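# Pry open a clipped cover with a trim tool

## Task

Use the trim tool to release every spring clip holding the cover closed along its front seam, so the cover pops open once the final clip lets go. The task fails if any clip breaks, if the tool is pressed too hard, or if the tool is forced into solid material rather than into a slot. At the end the tool must be withdrawn from all slots, and the result must stay in place by itself, not only because the robot is holding it.

## Robot and tools

Robot: one Franka FR3 arm (seven joints) with a Robotiq 2F-140 two-finger gripper and a wrist camera. There is a single arm, so every motion argument describes just this one gripper.

Frames: results report end_effector_position in metres and end_effector_quat_wxyz in the scene frame. Its origin sits on the table top under the arm base, +z is up, and +y is to the left when looking along +x. The base may be slightly tilted, and reported hand position grows less accurate at long reach. The gripper's own frame: fingers point along +z and open and close along y. end_effector_position is the spot between the closed pads; closed fingertips extend about 33 mm past it (9 mm when fully open), and closing pushes the tips roughly 24 mm further out, so keep clearance above surfaces.

execute_actions(actions): a list of actions run in sequence. Each action is a table of up to 15 rows, one row per control step of 1/30 s; if fewer rows are given, the final row repeats until 15 steps are done. Each row holds 9 numbers, all in [-1, 1], in this order: dx, dy, dz, rx, ry, rz, position, force_limit, speed. The first six are an offset, not a pose: they are expressed in the gripper's own axes and measured from the gripper's measured pose at the start of that action (for a call's first action, the last pose reported in this scene). Every row refers back to that same start pose, not to the preceding row. Scale: 1.0 equals 0.6 m for dx, dy, dz and 180 degrees for rx, ry, rz, which form a single rotation vector. position is absolute: +1 fully open (140 mm), about -0.8 pads touching, -1 close until blocked. force_limit: about 14 N at -1, 60 N at 0, 107 N at +1. speed sets finger gap rate: about 30 mm/s at -1, 140 at 0, 250 at +1. An empty list simply returns the state and images.

Per step the commanded pose is clipped to within 70 mm and 16 degrees of the measured pose; distant targets need several actions. Position takes priority over orientation when both cannot be met.

move(target, speed, blocking): drives the gripper in a straight line toward one target. target is a single row of 9 numbers laid out as above; its first six values are an offset in gripper axes from the pose in the latest result showing one. speed is in m/s, 0.002 to 0.5 (default 0.25); rotation is capped at twice that value in rad/s. Paths last 0.5 to 10 s. It does not avoid obstacles, and faster contact or a target set deeper past contact means a harder hit. blocking=false returns after 0.5 s while motion continues; use wait(0) to check, and wait or stop before issuing new motions. The result adds a move: line with the ending (done, off_target, moving, held, fault), which limits acted (paced = pose clipped, held = a check blocked steps, after which the arm may move much faster), and the distance left to the target.

wait(seconds): 0 to 10, lets the simulation run holding the last command. stop(): brakes a running move; fingers continue. zoom_image(camera, region): camera is cam_high, cam_low or cam_wrist; region [x0, y0, x1, y1] in pixels, at most 504 by 504; images are 896x504. show_instructions shows the reference pages. read_manual gives licence texts. finished_scene(scene) ends the scene irreversibly and reports success.

Result lines: the state line gives pose; Hand target is where the controller is currently steering. object_status: 0 moving, 1 stopped while opening, 2 stopped while closing (grip on something), 3 reached target or pads met. To grip the trim tool, close with position -1 and confirm status 2; to squeeze harder, raise force_limit and change position by at least 0.01 (e.g. -1 to -0.98). position_measured is in counts, 3 open to 230 pads meeting. A 'pose unreachable' line means the clearance check altered or blocked the command. Joint torques and external torque estimates are listed per joint; external ones hint at contact force.

Limits and hazards: joint load limits are 35, 35, 32, 30, 12, 12, 12 N m from base outward; reaching one causes a TORQUE FAULT, a 10 s halt and the rest of the call being skipped. Holding loads heats motors; MOTOR HOT warns before an OVER-TEMPERATURE FAULT brakes the arm. Time passes while replying, with the robot holding its last command.

Suggested order: grip the trim tool firmly, locate the seam and slots with zoom_image, line the blade up with each slot, insert it gently at low speed, lever to release the clip, withdraw, and repeat until the cover springs open. Then pull the tool fully clear of the slots before ending. Avoid jabbing into solid cover or base material, excessive force that snaps clips, dropping the tool, and knocking anything off the table. Occasional brief pushes on loose objects may occur.

Each tool is called after "Emit:" as name(argument=value, ...) on one line, values as JSON.

Reference images:

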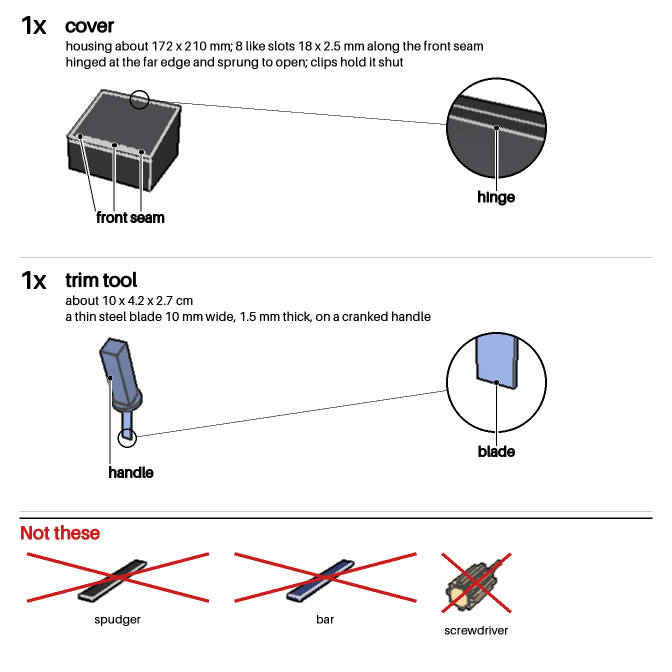

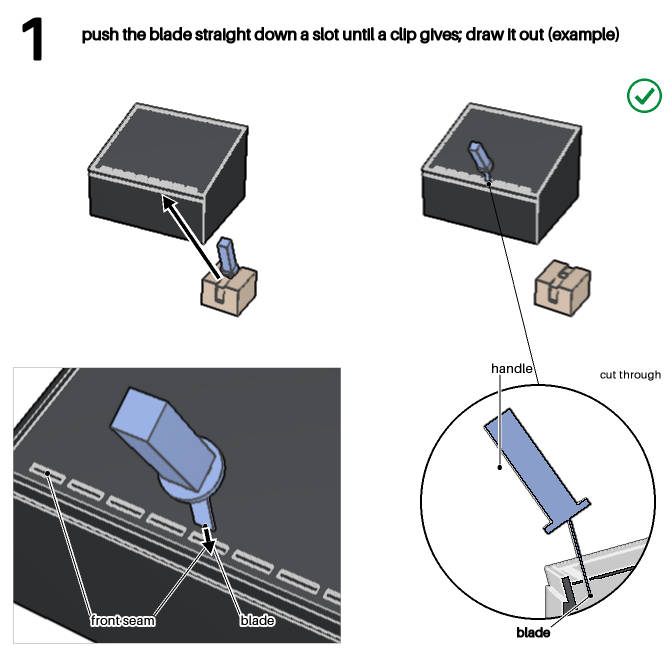

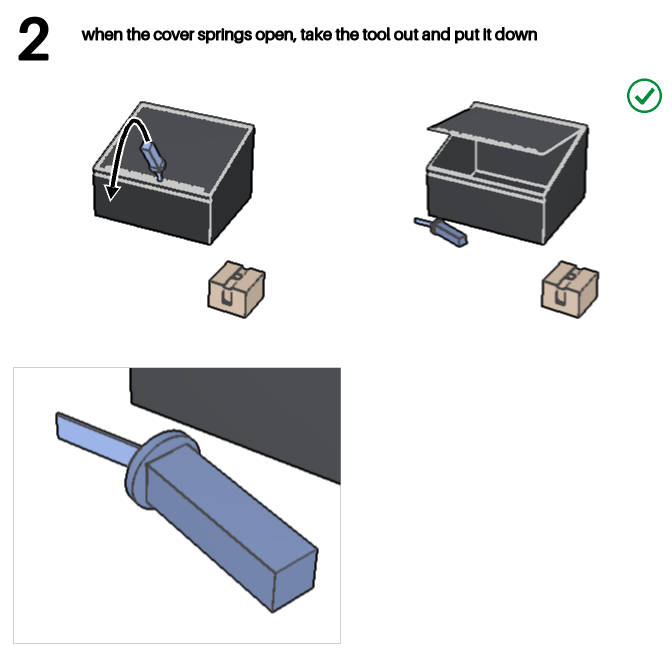

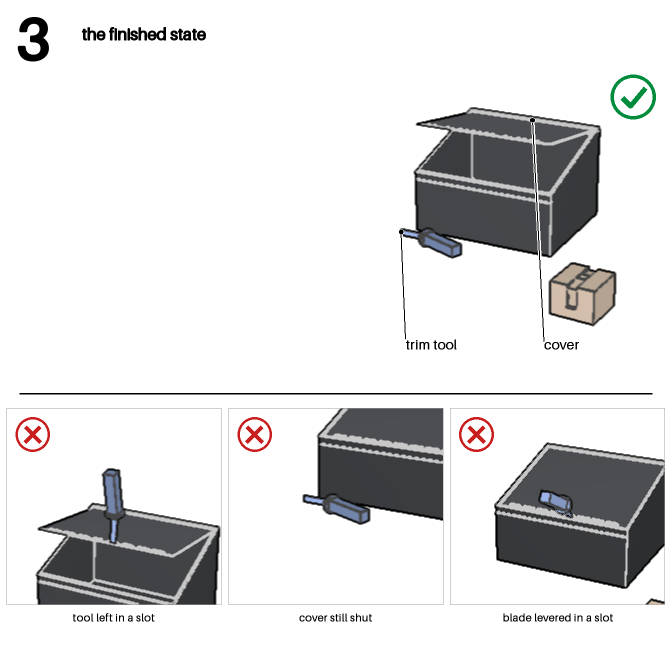

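## Session

Emit:
execute_actions(actions=[])

Scene clock: 0.00 s.
end_effector_position=(+0.2435, -0.1460, +0.3760) position_measured=3 object_status=3 end_effector_quat_wxyz=(+0.053, +0.924, -0.237, -0.296)
Joint positions: [-0.408 -0.269  0.008 -2.106 -0.162  1.241 -1.439]
Joint velocities: [ 0.    -0.001 -0.001  0.001 -0.    -0.001 -0.   ]
Joint torques (N m, as the joint torque sensors report them, + toward a larger angle): no reading
External joint torques (N m, as the arm's controller estimates them; a push from outside toward a larger angle lowers the number): no reading
Hand target: +0.244, -0.146, +0.376; +0.053, +0.924, -0.237, -0.296

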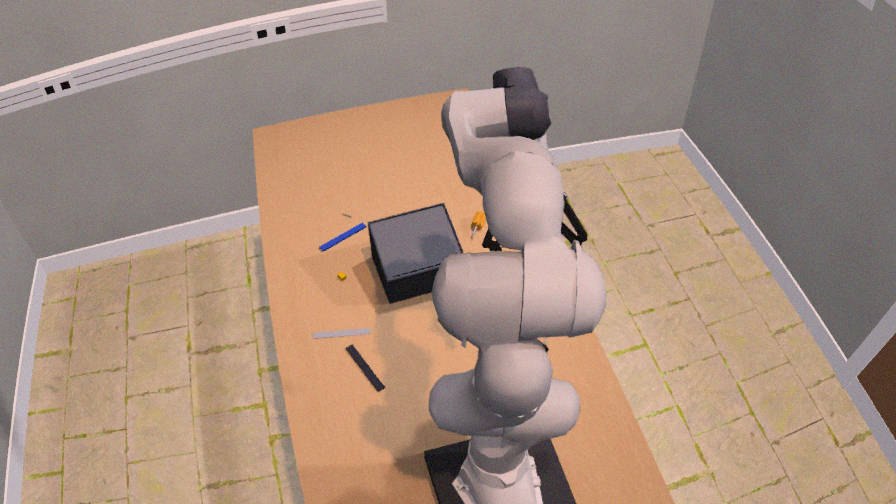

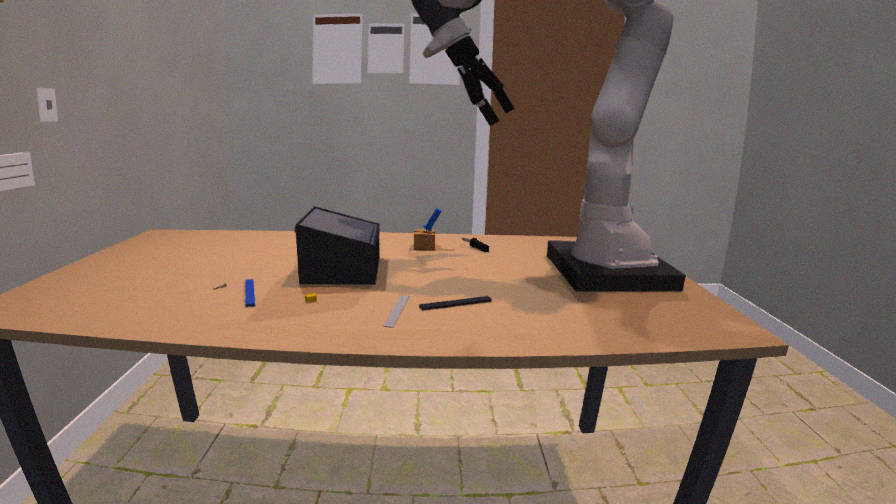

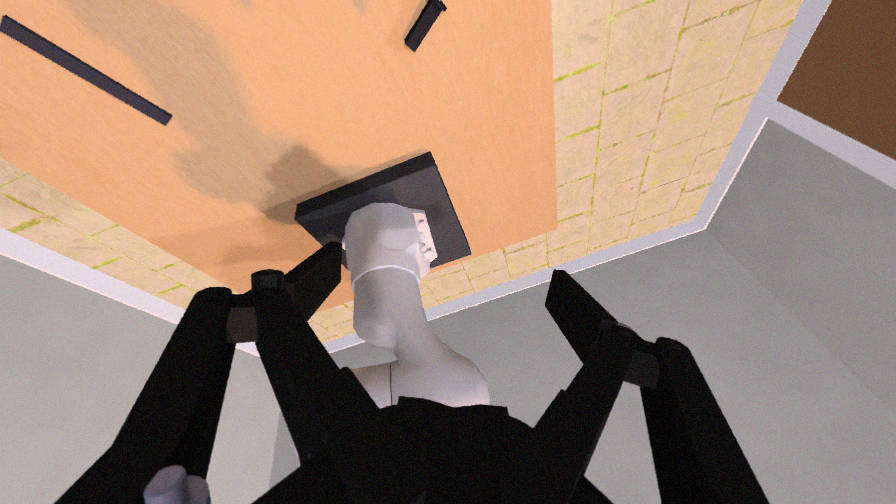

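Emit:
zoom_image(camera="cam_low", region=[280, 190, 520, 300])

Emit:
zoom_image(camera="cam_high", region=[340, 180, 520, 320])

Region (280, 190, 520, 300) of cam_low's 896x504 image, scaled by 2.100, with more detail than that image has; it fills the top 231 rows of this view, and the rest is white.

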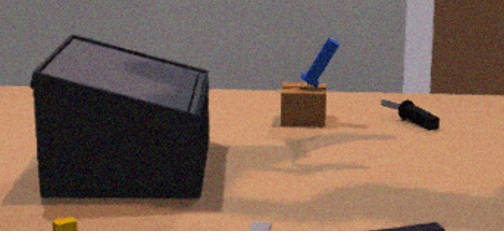

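Region (340, 180, 520, 320) of cam_high's 896x504 image, scaled by 2.800, with more detail than that image has.

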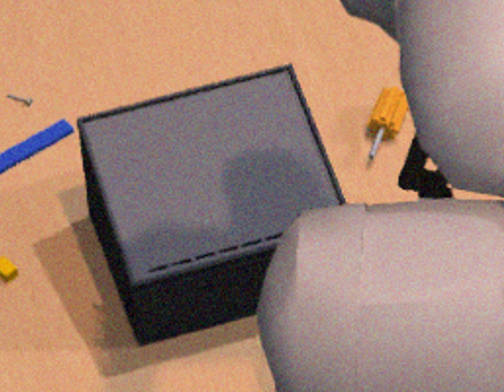

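Emit:
move(target=[0.432,0.0565,-0.104,0.0346,0.1932,-0.1547,1,0,0])

Scene clock: 26.17 s.
end_effector_position=(+0.4507, -0.3000, +0.3033) position_measured=3 object_status=3 end_effector_quat_wxyz=(+0.002, +1.000, -0.007, -0.000)
Joint positions: [-0.408 -0.024 -0.22  -2.006 -0.002  1.971 -2.147]
Joint velocities: [ 0.     0.    -0.001  0.001  0.002  0.001 -0.032]
Joint torques (N m, as the joint torque sensors report them, + toward a larger angle): [ -1.34 -28.4   -1.71  25.74   1.98   2.9   -0.34]
External joint torques (N m, as the arm's controller estimates them; a push from outside toward a larger angle lowers the number): [-1.13  1.94 -1.65  1.44  1.15  0.39 -0.34]
Hand target: +0.451, -0.302, +0.303; +0.001, +1.000, -0.001, +0.002
Off the commanded pose: 0.003 m, 1 deg.
move: done
camera_calibration (this result's frames):
cam_wrist: T_world_to_cam=[[0.11537, -0.993073, 0.0222626, -0.355101], [-0.942158, -0.1023, 0.319175, 0.313688], [-0.314686, -0.0577979, -0.947434, 0.606982], [0, 0, 0, 1]] pos_world=[0.52752, -0.285468, 0.48286]

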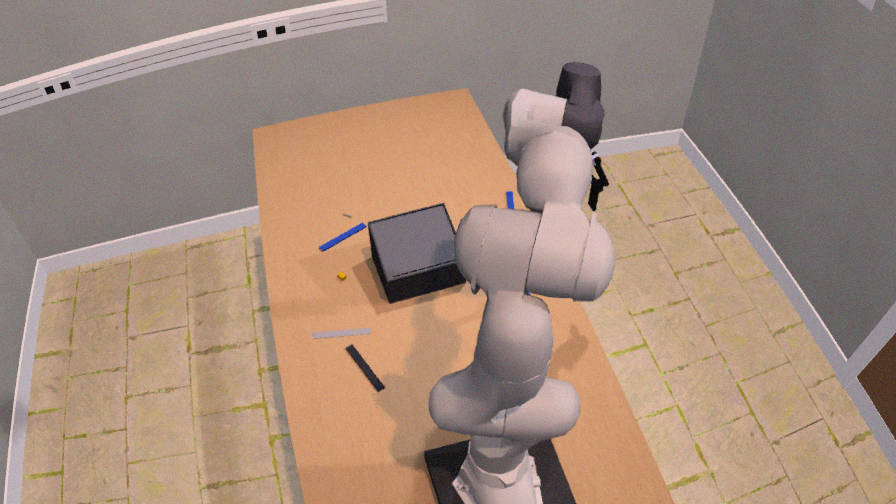

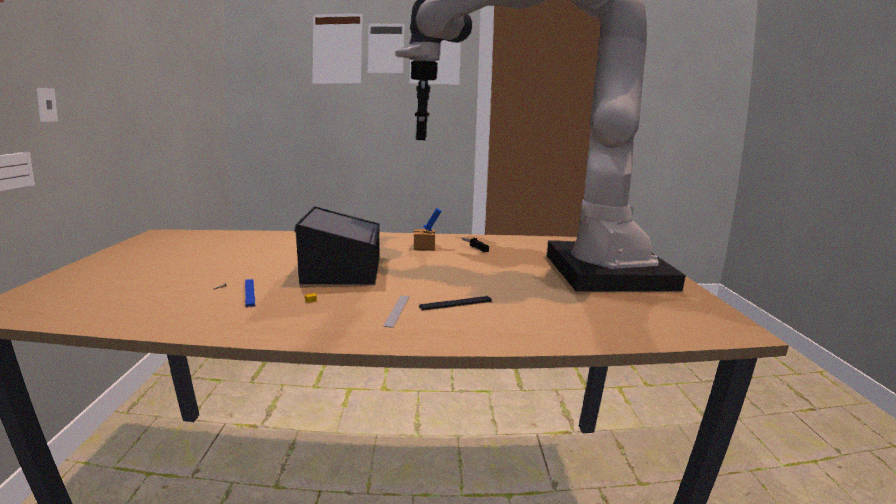

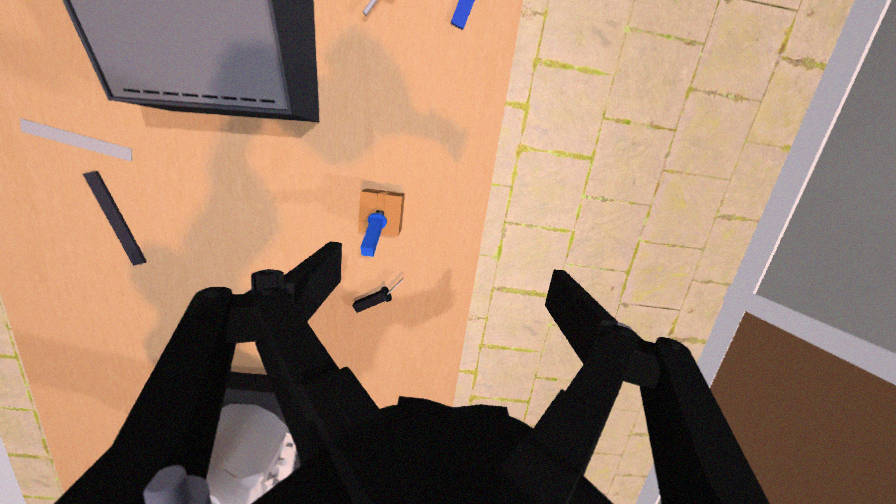

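Emit:
zoom_image(camera="cam_wrist", region=[330, 170, 430, 270])

Emit:
zoom_image(camera="cam_wrist", region=[90, 60, 330, 130])

Emit:
zoom_image(camera="cam_low", region=[400, 200, 460, 260])

Region (330, 170, 430, 270) of cam_wrist's 896x504 image, scaled by 5.040, with more detail than that image has.

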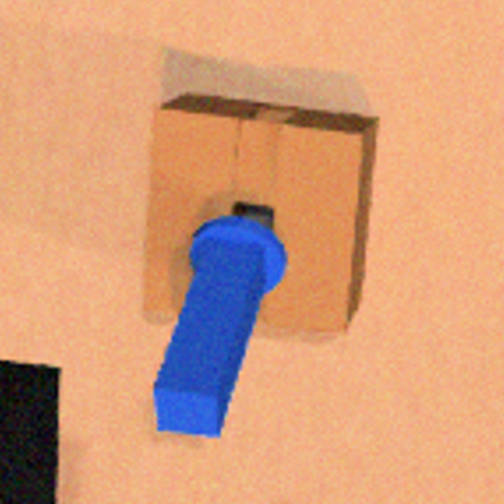

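Region (90, 60, 330, 130) of cam_wrist's 896x504 image, scaled by 2.100, with more detail than that image has; it fills the top 147 rows of this view, and the rest is white.

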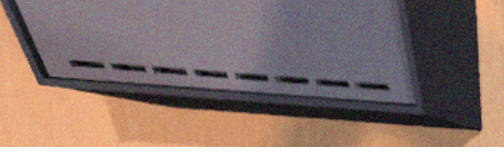

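Region (400, 200, 460, 260) of cam_low's 896x504 image, scaled by 8.400, with more detail than that image has.

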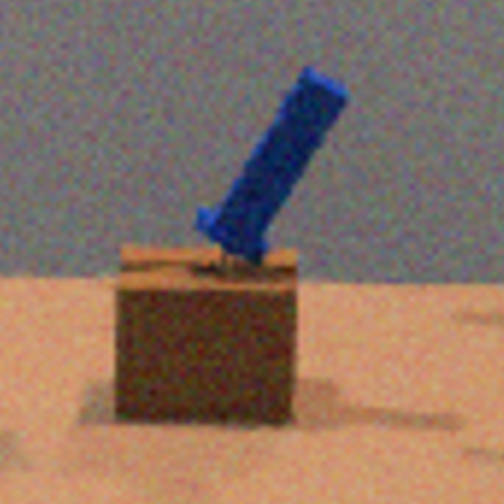

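Emit:
move(target=[-0.167,-0.091,0.209,0.206,0.0376,0.452,-0.3,0,0])

Scene clock: 62.87 s.
end_effector_position=(+0.3528, -0.2452, +0.1780) position_measured=167 object_status=3 end_effector_quat_wxyz=(-0.293, +0.710, -0.638, +0.057)
Joint positions: [-0.616 -0.182 -0.367 -2.61   0.738  2.267 -1.577]
Joint velocities: [ 0.001 -0.001 -0.001  0.     0.004  0.011  0.022]
Joint torques (N m, as the joint torque sensors report them, + toward a larger angle): [ -1.29 -22.16   1.48  21.13   1.4    1.76   0.39]
External joint torques (N m, as the arm's controller estimates them; a push from outside toward a larger angle lowers the number): [-1.26 -1.51  0.04  0.27  0.9   0.41  0.42]
Hand target: +0.353, -0.247, +0.179; -0.293, +0.704, -0.644, +0.059
Off the commanded pose: 0.002 m, 1 deg.
move: done
camera_calibration (this result's frames):
cam_wrist: T_world_to_cam=[[-0.850477, -0.142752, -0.506271, 0.356728], [-0.415199, 0.773107, 0.479495, 0.267306], [0.322952, 0.618003, -0.71678, 0.360323], [0, 0, 0, 1]] pos_world=[0.298007, -0.378413, 0.310702]

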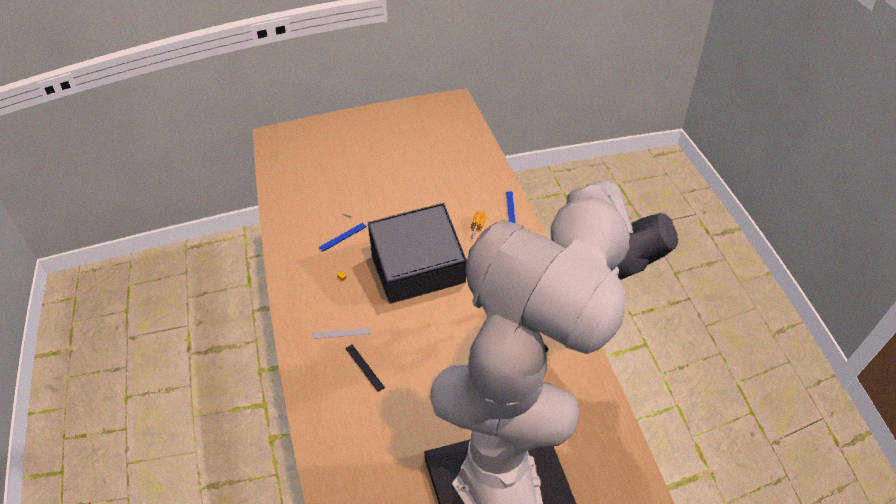

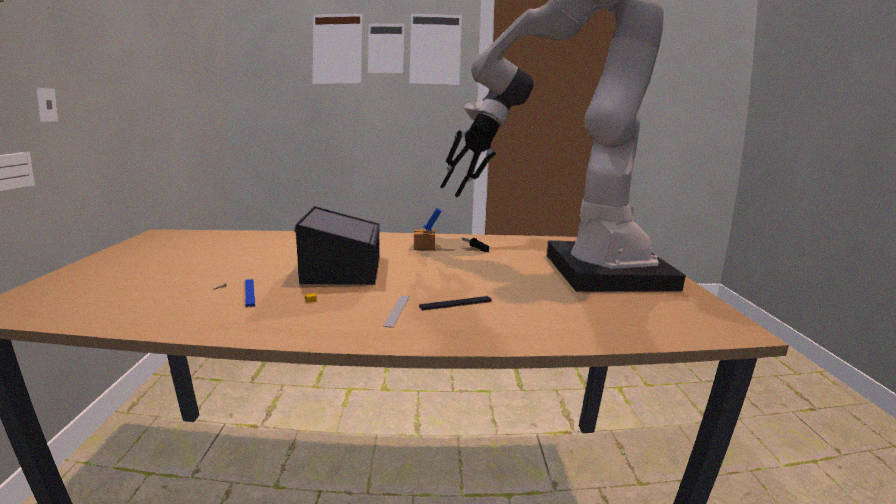

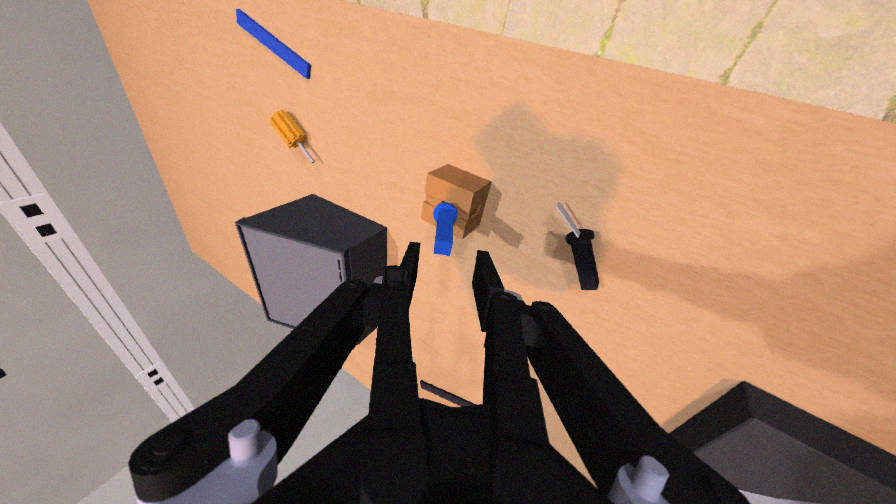

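Emit:
move(target=[0,0,0.1,0,0,0.004,-0.3,0,0], speed=0.1)

Emit:
zoom_image(camera="cam_wrist", region=[380, 160, 520, 300])

Emit:
zoom_image(camera="cam_low", region=[395, 170, 485, 260])

Scene clock: 66.03 s.
end_effector_position=(+0.3773, -0.2255, +0.1288) position_measured=167 object_status=3 end_effector_quat_wxyz=(-0.292, +0.702, -0.648, +0.052)
Joint positions: [-0.542 -0.05  -0.337 -2.618  0.922  2.373 -1.662]
Joint velocities: [-0.001  0.001 -0.002 -0.001  0.007  0.008 -0.032]
Joint torques (N m, as the joint torque sensors report them, + toward a larger angle): [  1.32 -21.8    0.94  20.91   1.24   1.62  -0.45]
External joint torques (N m, as the arm's controller estimates them; a push from outside toward a larger angle lowers the number): [ 1.41  1.71  0.63  1.8   1.03  0.4  -0.42]
Hand target: +0.379, -0.226, +0.128; -0.291, +0.706, -0.643, +0.055
Off the commanded pose: 0.003 m, 1 deg.
move: done
camera_calibration (this result's frames):
cam_wrist: T_world_to_cam=[[-0.859887, -0.117032, -0.496888, 0.363607], [-0.391283, 0.776248, 0.494305, 0.275627], [0.327858, 0.61947, -0.713278, 0.302973], [0, 0, 0, 1]] pos_world=[0.321177, -0.359084, 0.260532]

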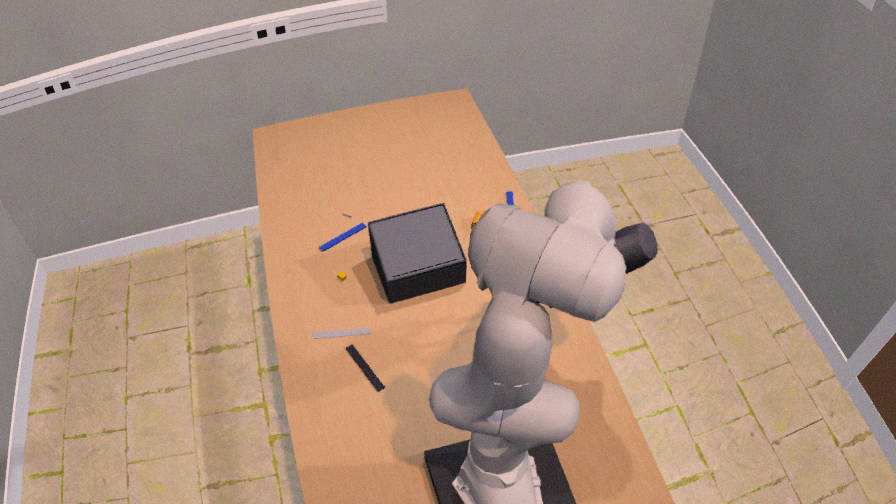

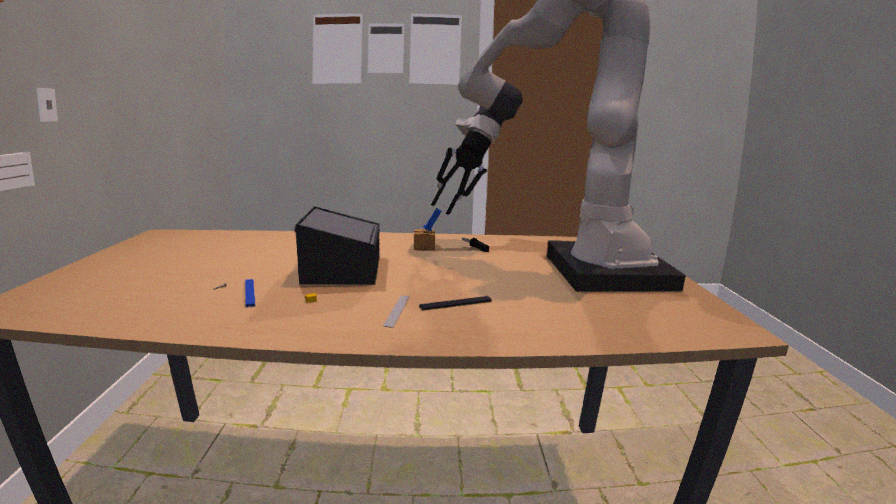

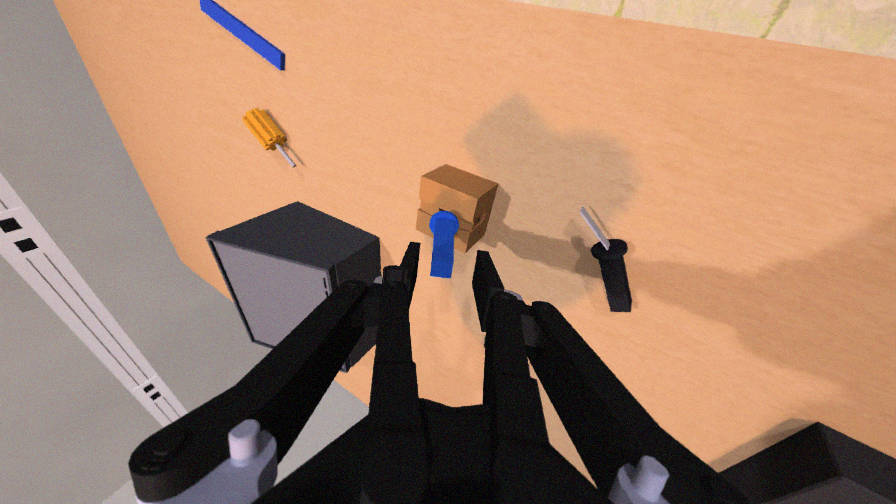

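Region (380, 160, 520, 300) of cam_wrist's 896x504 image, scaled by 3.600, with more detail than that image has.

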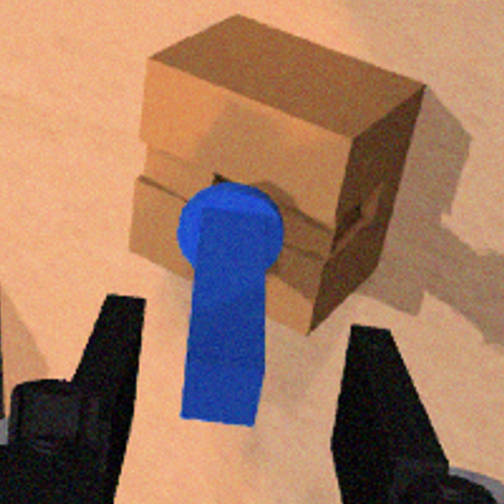

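Region (395, 170, 485, 260) of cam_low's 896x504 image, scaled by 5.600, with more detail than that image has.

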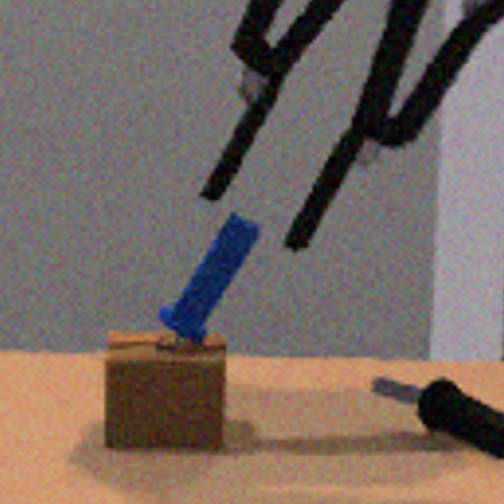

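Emit:
move(target=[0,-0.004,0.075,0,0,0,-0.3,0,0], speed=0.05)

Emit:
zoom_image(camera="cam_wrist", region=[380, 160, 520, 300])

Emit:
zoom_image(camera="cam_low", region=[395, 170, 485, 260])

Scene clock: 71.40 s.
end_effector_position=(+0.3976, -0.2109, +0.0933) position_measured=167 object_status=3 end_effector_quat_wxyz=(-0.292, +0.697, -0.653, +0.049)
Joint positions: [-0.501  0.064 -0.296 -2.594  1.079  2.428 -1.742]
Joint velocities: [-0.     0.001  0.001  0.001  0.01   0.006 -0.028]
Joint torques (N m, as the joint torque sensors report them, + toward a larger angle): [  0.67 -24.67   0.73  19.33   1.06   1.52  -0.35]
External joint torques (N m, as the arm's controller estimates them; a push from outside toward a larger angle lowers the number): [ 0.79  1.44  1.32  1.65  0.98  0.4  -0.32]
Hand target: +0.399, -0.211, +0.093; -0.291, +0.702, -0.649, +0.052
Off the commanded pose: 0.002 m, 1 deg.
move: done
camera_calibration (this result's frames):
cam_wrist: T_world_to_cam=[[-0.864353, -0.104454, -0.491918, 0.369061], [-0.379557, 0.777201, 0.501891, 0.284601], [0.329895, 0.620522, -0.711422, 0.261283], [0, 0, 0, 1]] pos_world=[0.340826, -0.344774, 0.224592]

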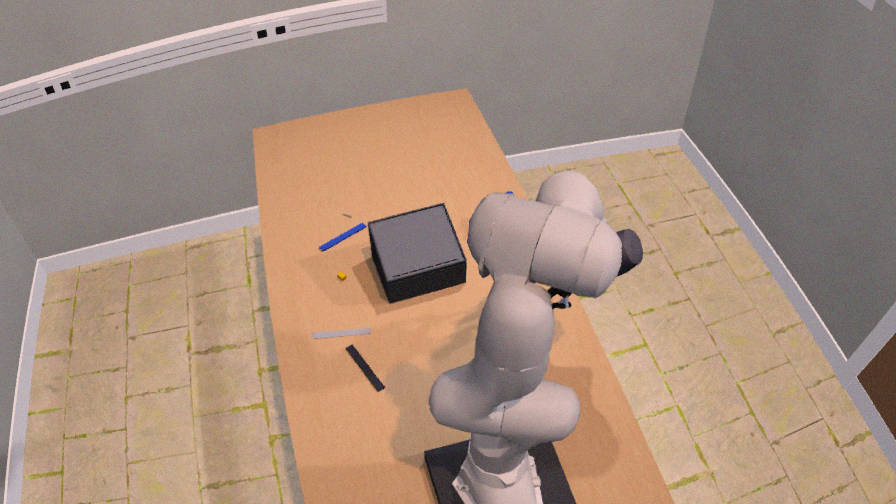

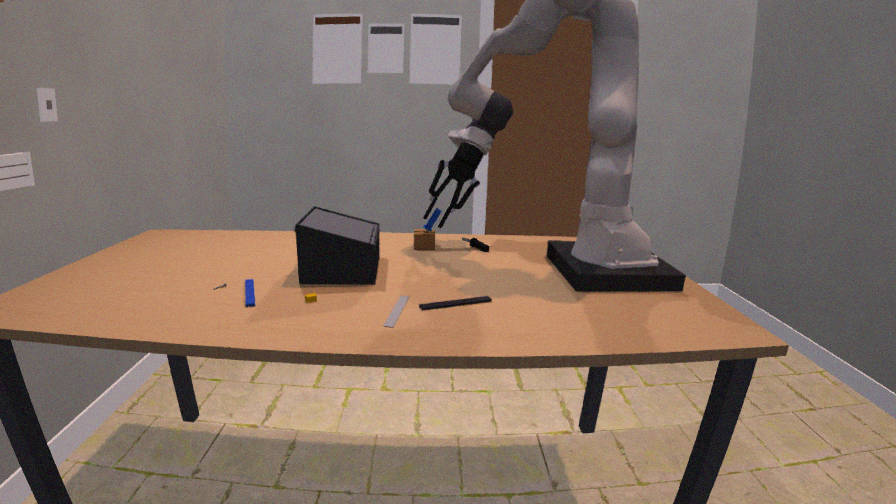

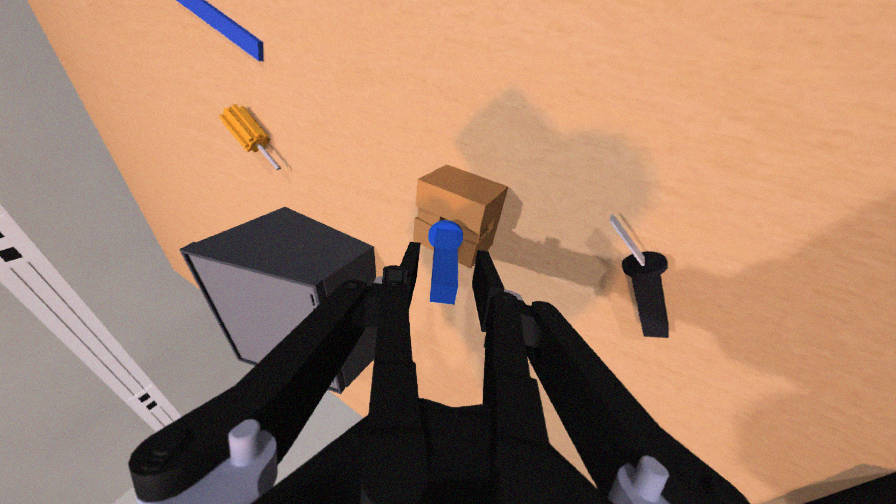

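Region (380, 160, 520, 300) of cam_wrist's 896x504 image, scaled by 3.600, with more detail than that image has.

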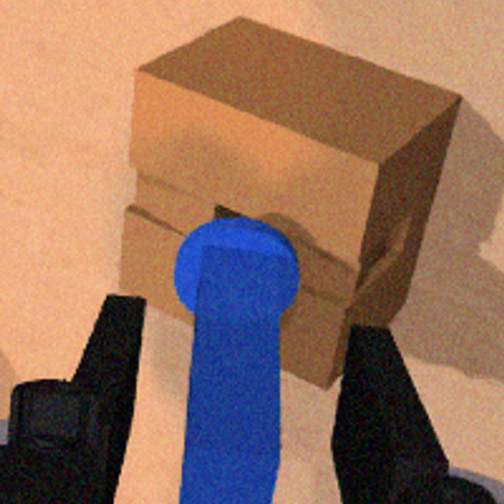

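Region (395, 170, 485, 260) of cam_low's 896x504 image, scaled by 5.600, with more detail than that image has.

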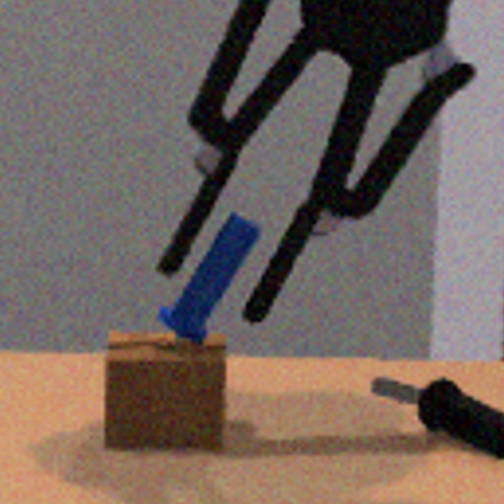

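Emit:
move(target=[0,-0.003,0.004,0,0,-0.004,-1,0.8,-0.6], speed=0.02)

Emit:
zoom_image(camera="cam_low", region=[395, 170, 485, 260])

Scene clock: 73.73 s.
end_effector_position=(+0.3995, -0.2121, +0.0939) position_measured=212 object_status=2 end_effector_quat_wxyz=(-0.292, +0.700, -0.650, +0.052)
Joint positions: [-0.501  0.066 -0.295 -2.59   1.083  2.429 -1.75 ]
Joint velocities: [ 0.     0.001  0.001  0.001  0.002 -0.001  0.001]
Joint torques (N m, as the joint torque sensors report them, + toward a larger angle): [  1.32 -23.56   0.52  18.62   1.11   1.25  -0.21]
External joint torques (N m, as the arm's controller estimates them; a push from outside toward a larger angle lowers the number): [ 1.4   2.75  1.09  0.76  1.03  0.13 -0.17]
Hand target: +0.400, -0.210, +0.092; -0.292, +0.701, -0.648, +0.051
Off the commanded pose: 0.003 m, 0 deg.
move: done
camera_calibration (this result's frames):
cam_wrist: T_world_to_cam=[[-0.861371, -0.111557, -0.495576, 0.368512], [-0.386016, 0.777911, 0.495829, 0.28928], [0.330201, 0.618393, -0.713132, 0.261372], [0, 0, 0, 1]] pos_world=[0.342786, -0.345554, 0.225585]

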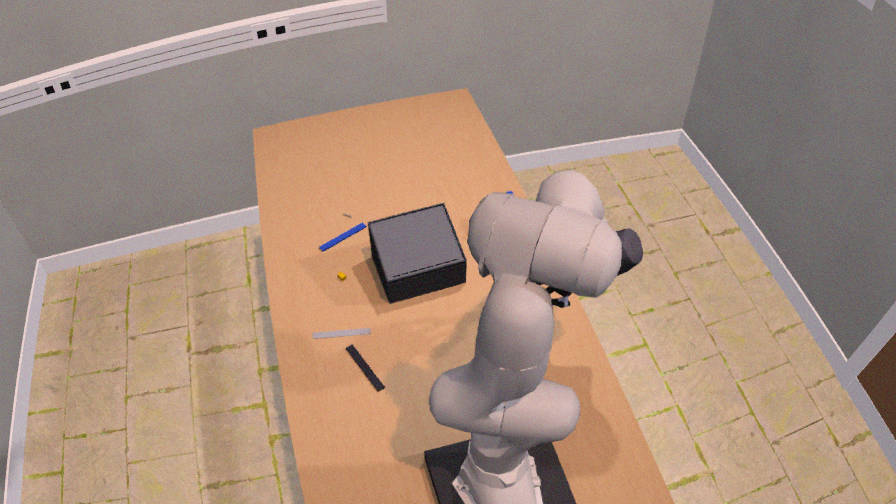

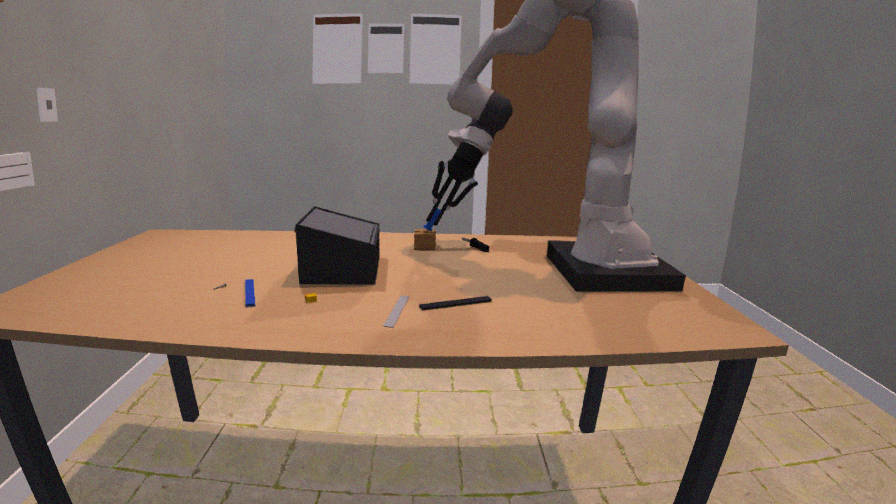

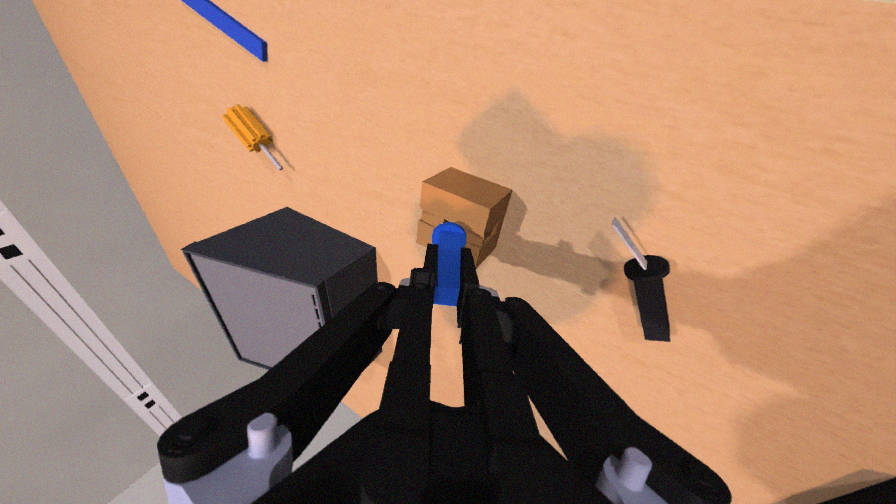

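Region (395, 170, 485, 260) of cam_low's 896x504 image, scaled by 5.600, with more detail than that image has.

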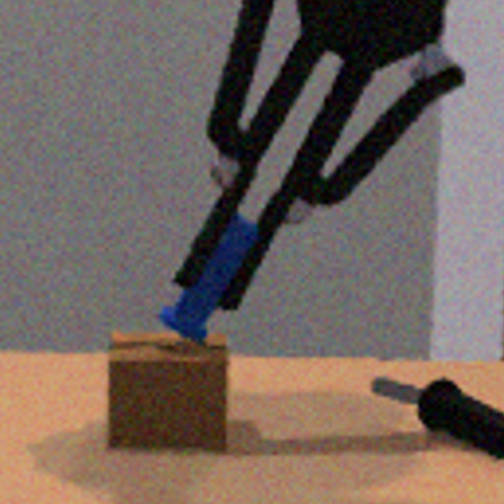

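Emit:
move(target=[-0.048,-0.054,-0.133,0,0,0,-1,0.8,-0.6], speed=0.05)

Emit:
zoom_image(camera="cam_low", region=[400, 160, 470, 230])

Emit:
zoom_image(camera="cam_wrist", region=[400, 170, 500, 270])

Scene clock: 82.77 s.
end_effector_position=(+0.3891, -0.2118, +0.1829) position_measured=212 object_status=2 end_effector_quat_wxyz=(-0.294, +0.703, -0.645, +0.054)
Joint positions: [-0.554 -0.201 -0.299 -2.628  0.795  2.325 -1.483]
Joint velocities: [ 0.001 -0.001 -0.    -0.    -0.006 -0.006  0.033]
Joint torques (N m, as the joint torque sensors report them, + toward a larger angle): [ -1.31 -22.52   2.26  21.79  -0.45   0.81   0.45]
External joint torques (N m, as the arm's controller estimates them; a push from outside toward a larger angle lowers the number): [-1.25 -1.87  1.02  0.72 -0.83 -0.63  0.48]
Hand target: +0.389, -0.211, +0.184; -0.294, +0.700, -0.649, +0.051
Off the commanded pose: 0.002 m, 1 deg.
move: done
camera_calibration (this result's frames):
cam_wrist: T_world_to_cam=[[-0.856116, -0.122262, -0.502112, 0.400549], [-0.39837, 0.775048, 0.490511, 0.246028], [0.32919, 0.619961, -0.712237, 0.328593], [0, 0, 0, 1]] pos_world=[0.332757, -0.345427, 0.314477]

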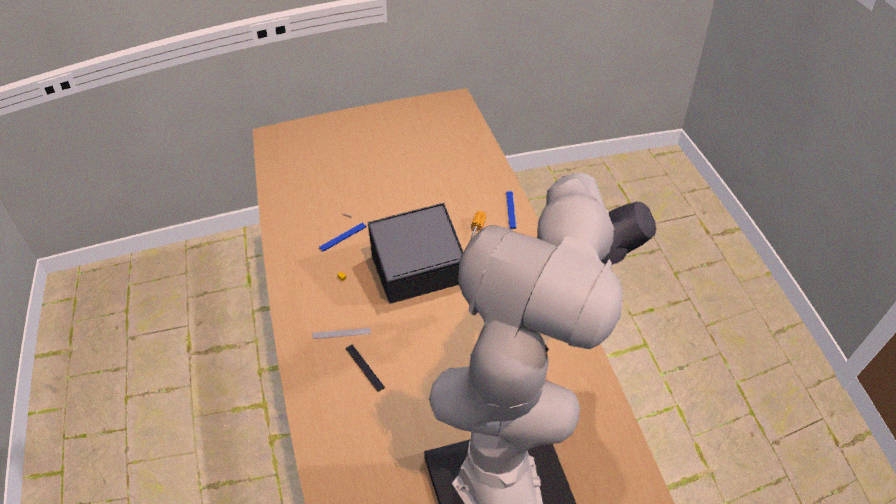

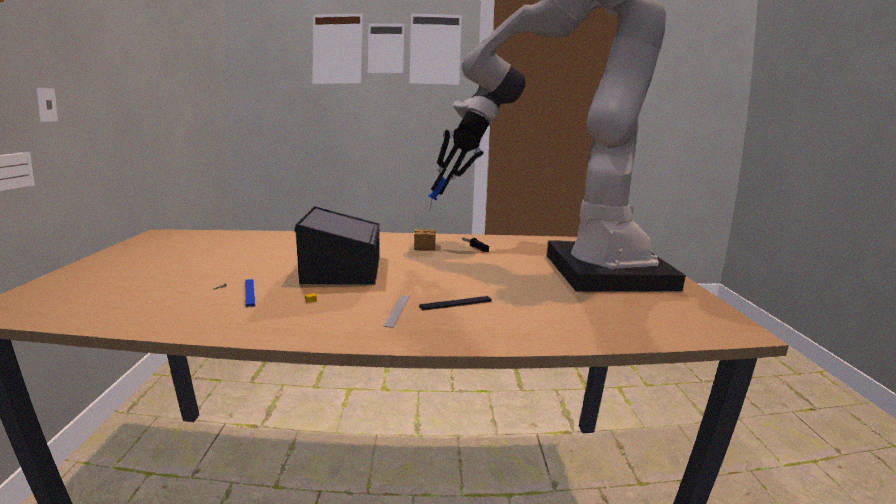

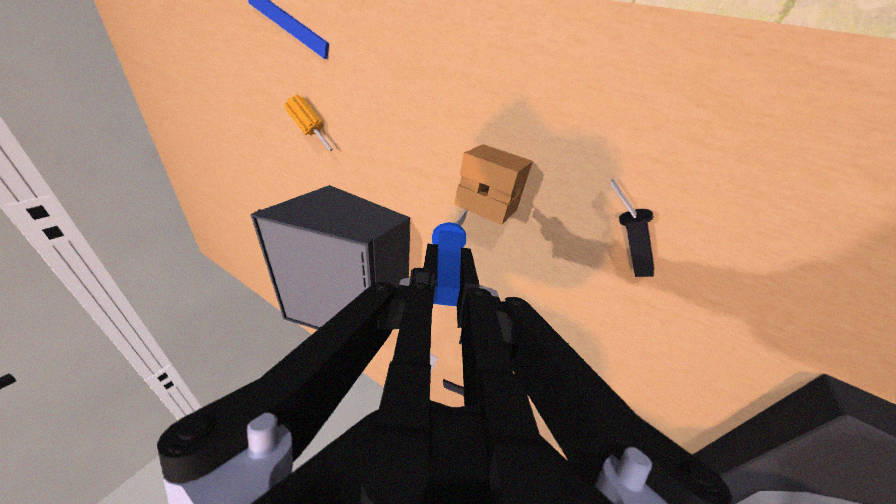

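Region (400, 160, 470, 230) of cam_low's 896x504 image, scaled by 7.200, with more detail than that image has.

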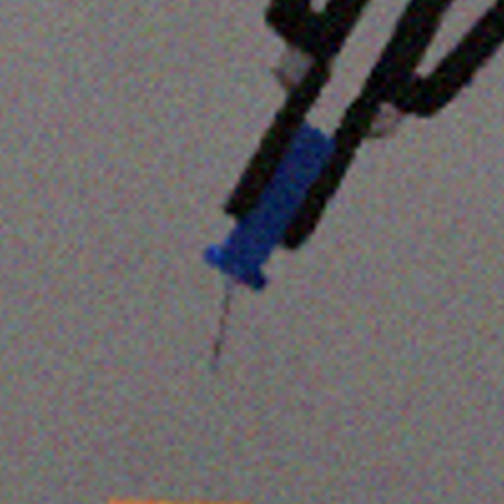

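Region (400, 170, 500, 270) of cam_wrist's 896x504 image, scaled by 5.040, with more detail than that image has.

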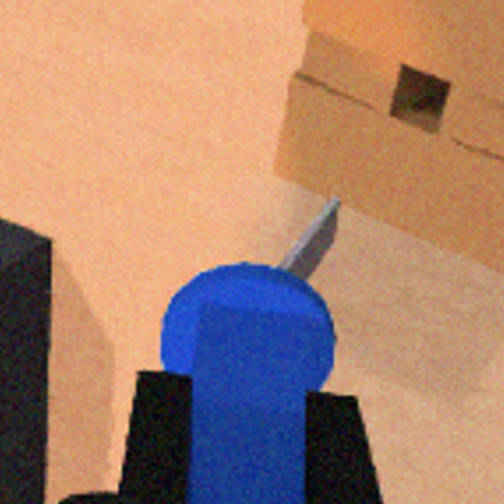

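Emit:
zoom_image(camera="cam_low", region=[290, 200, 390, 290])

Emit:
zoom_image(camera="cam_high", region=[360, 200, 470, 310])

Region (290, 200, 390, 290) of cam_low's 896x504 image, scaled by 5.040, with more detail than that image has; it fills the top 454 rows of this view, and the rest is white.

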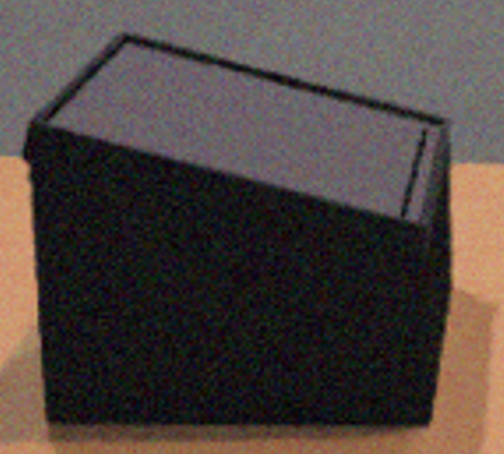

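Region (360, 200, 470, 310) of cam_high's 896x504 image, scaled by 4.582, with more detail than that image has.

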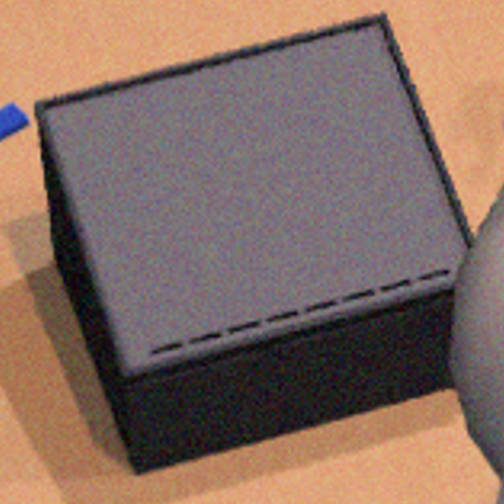

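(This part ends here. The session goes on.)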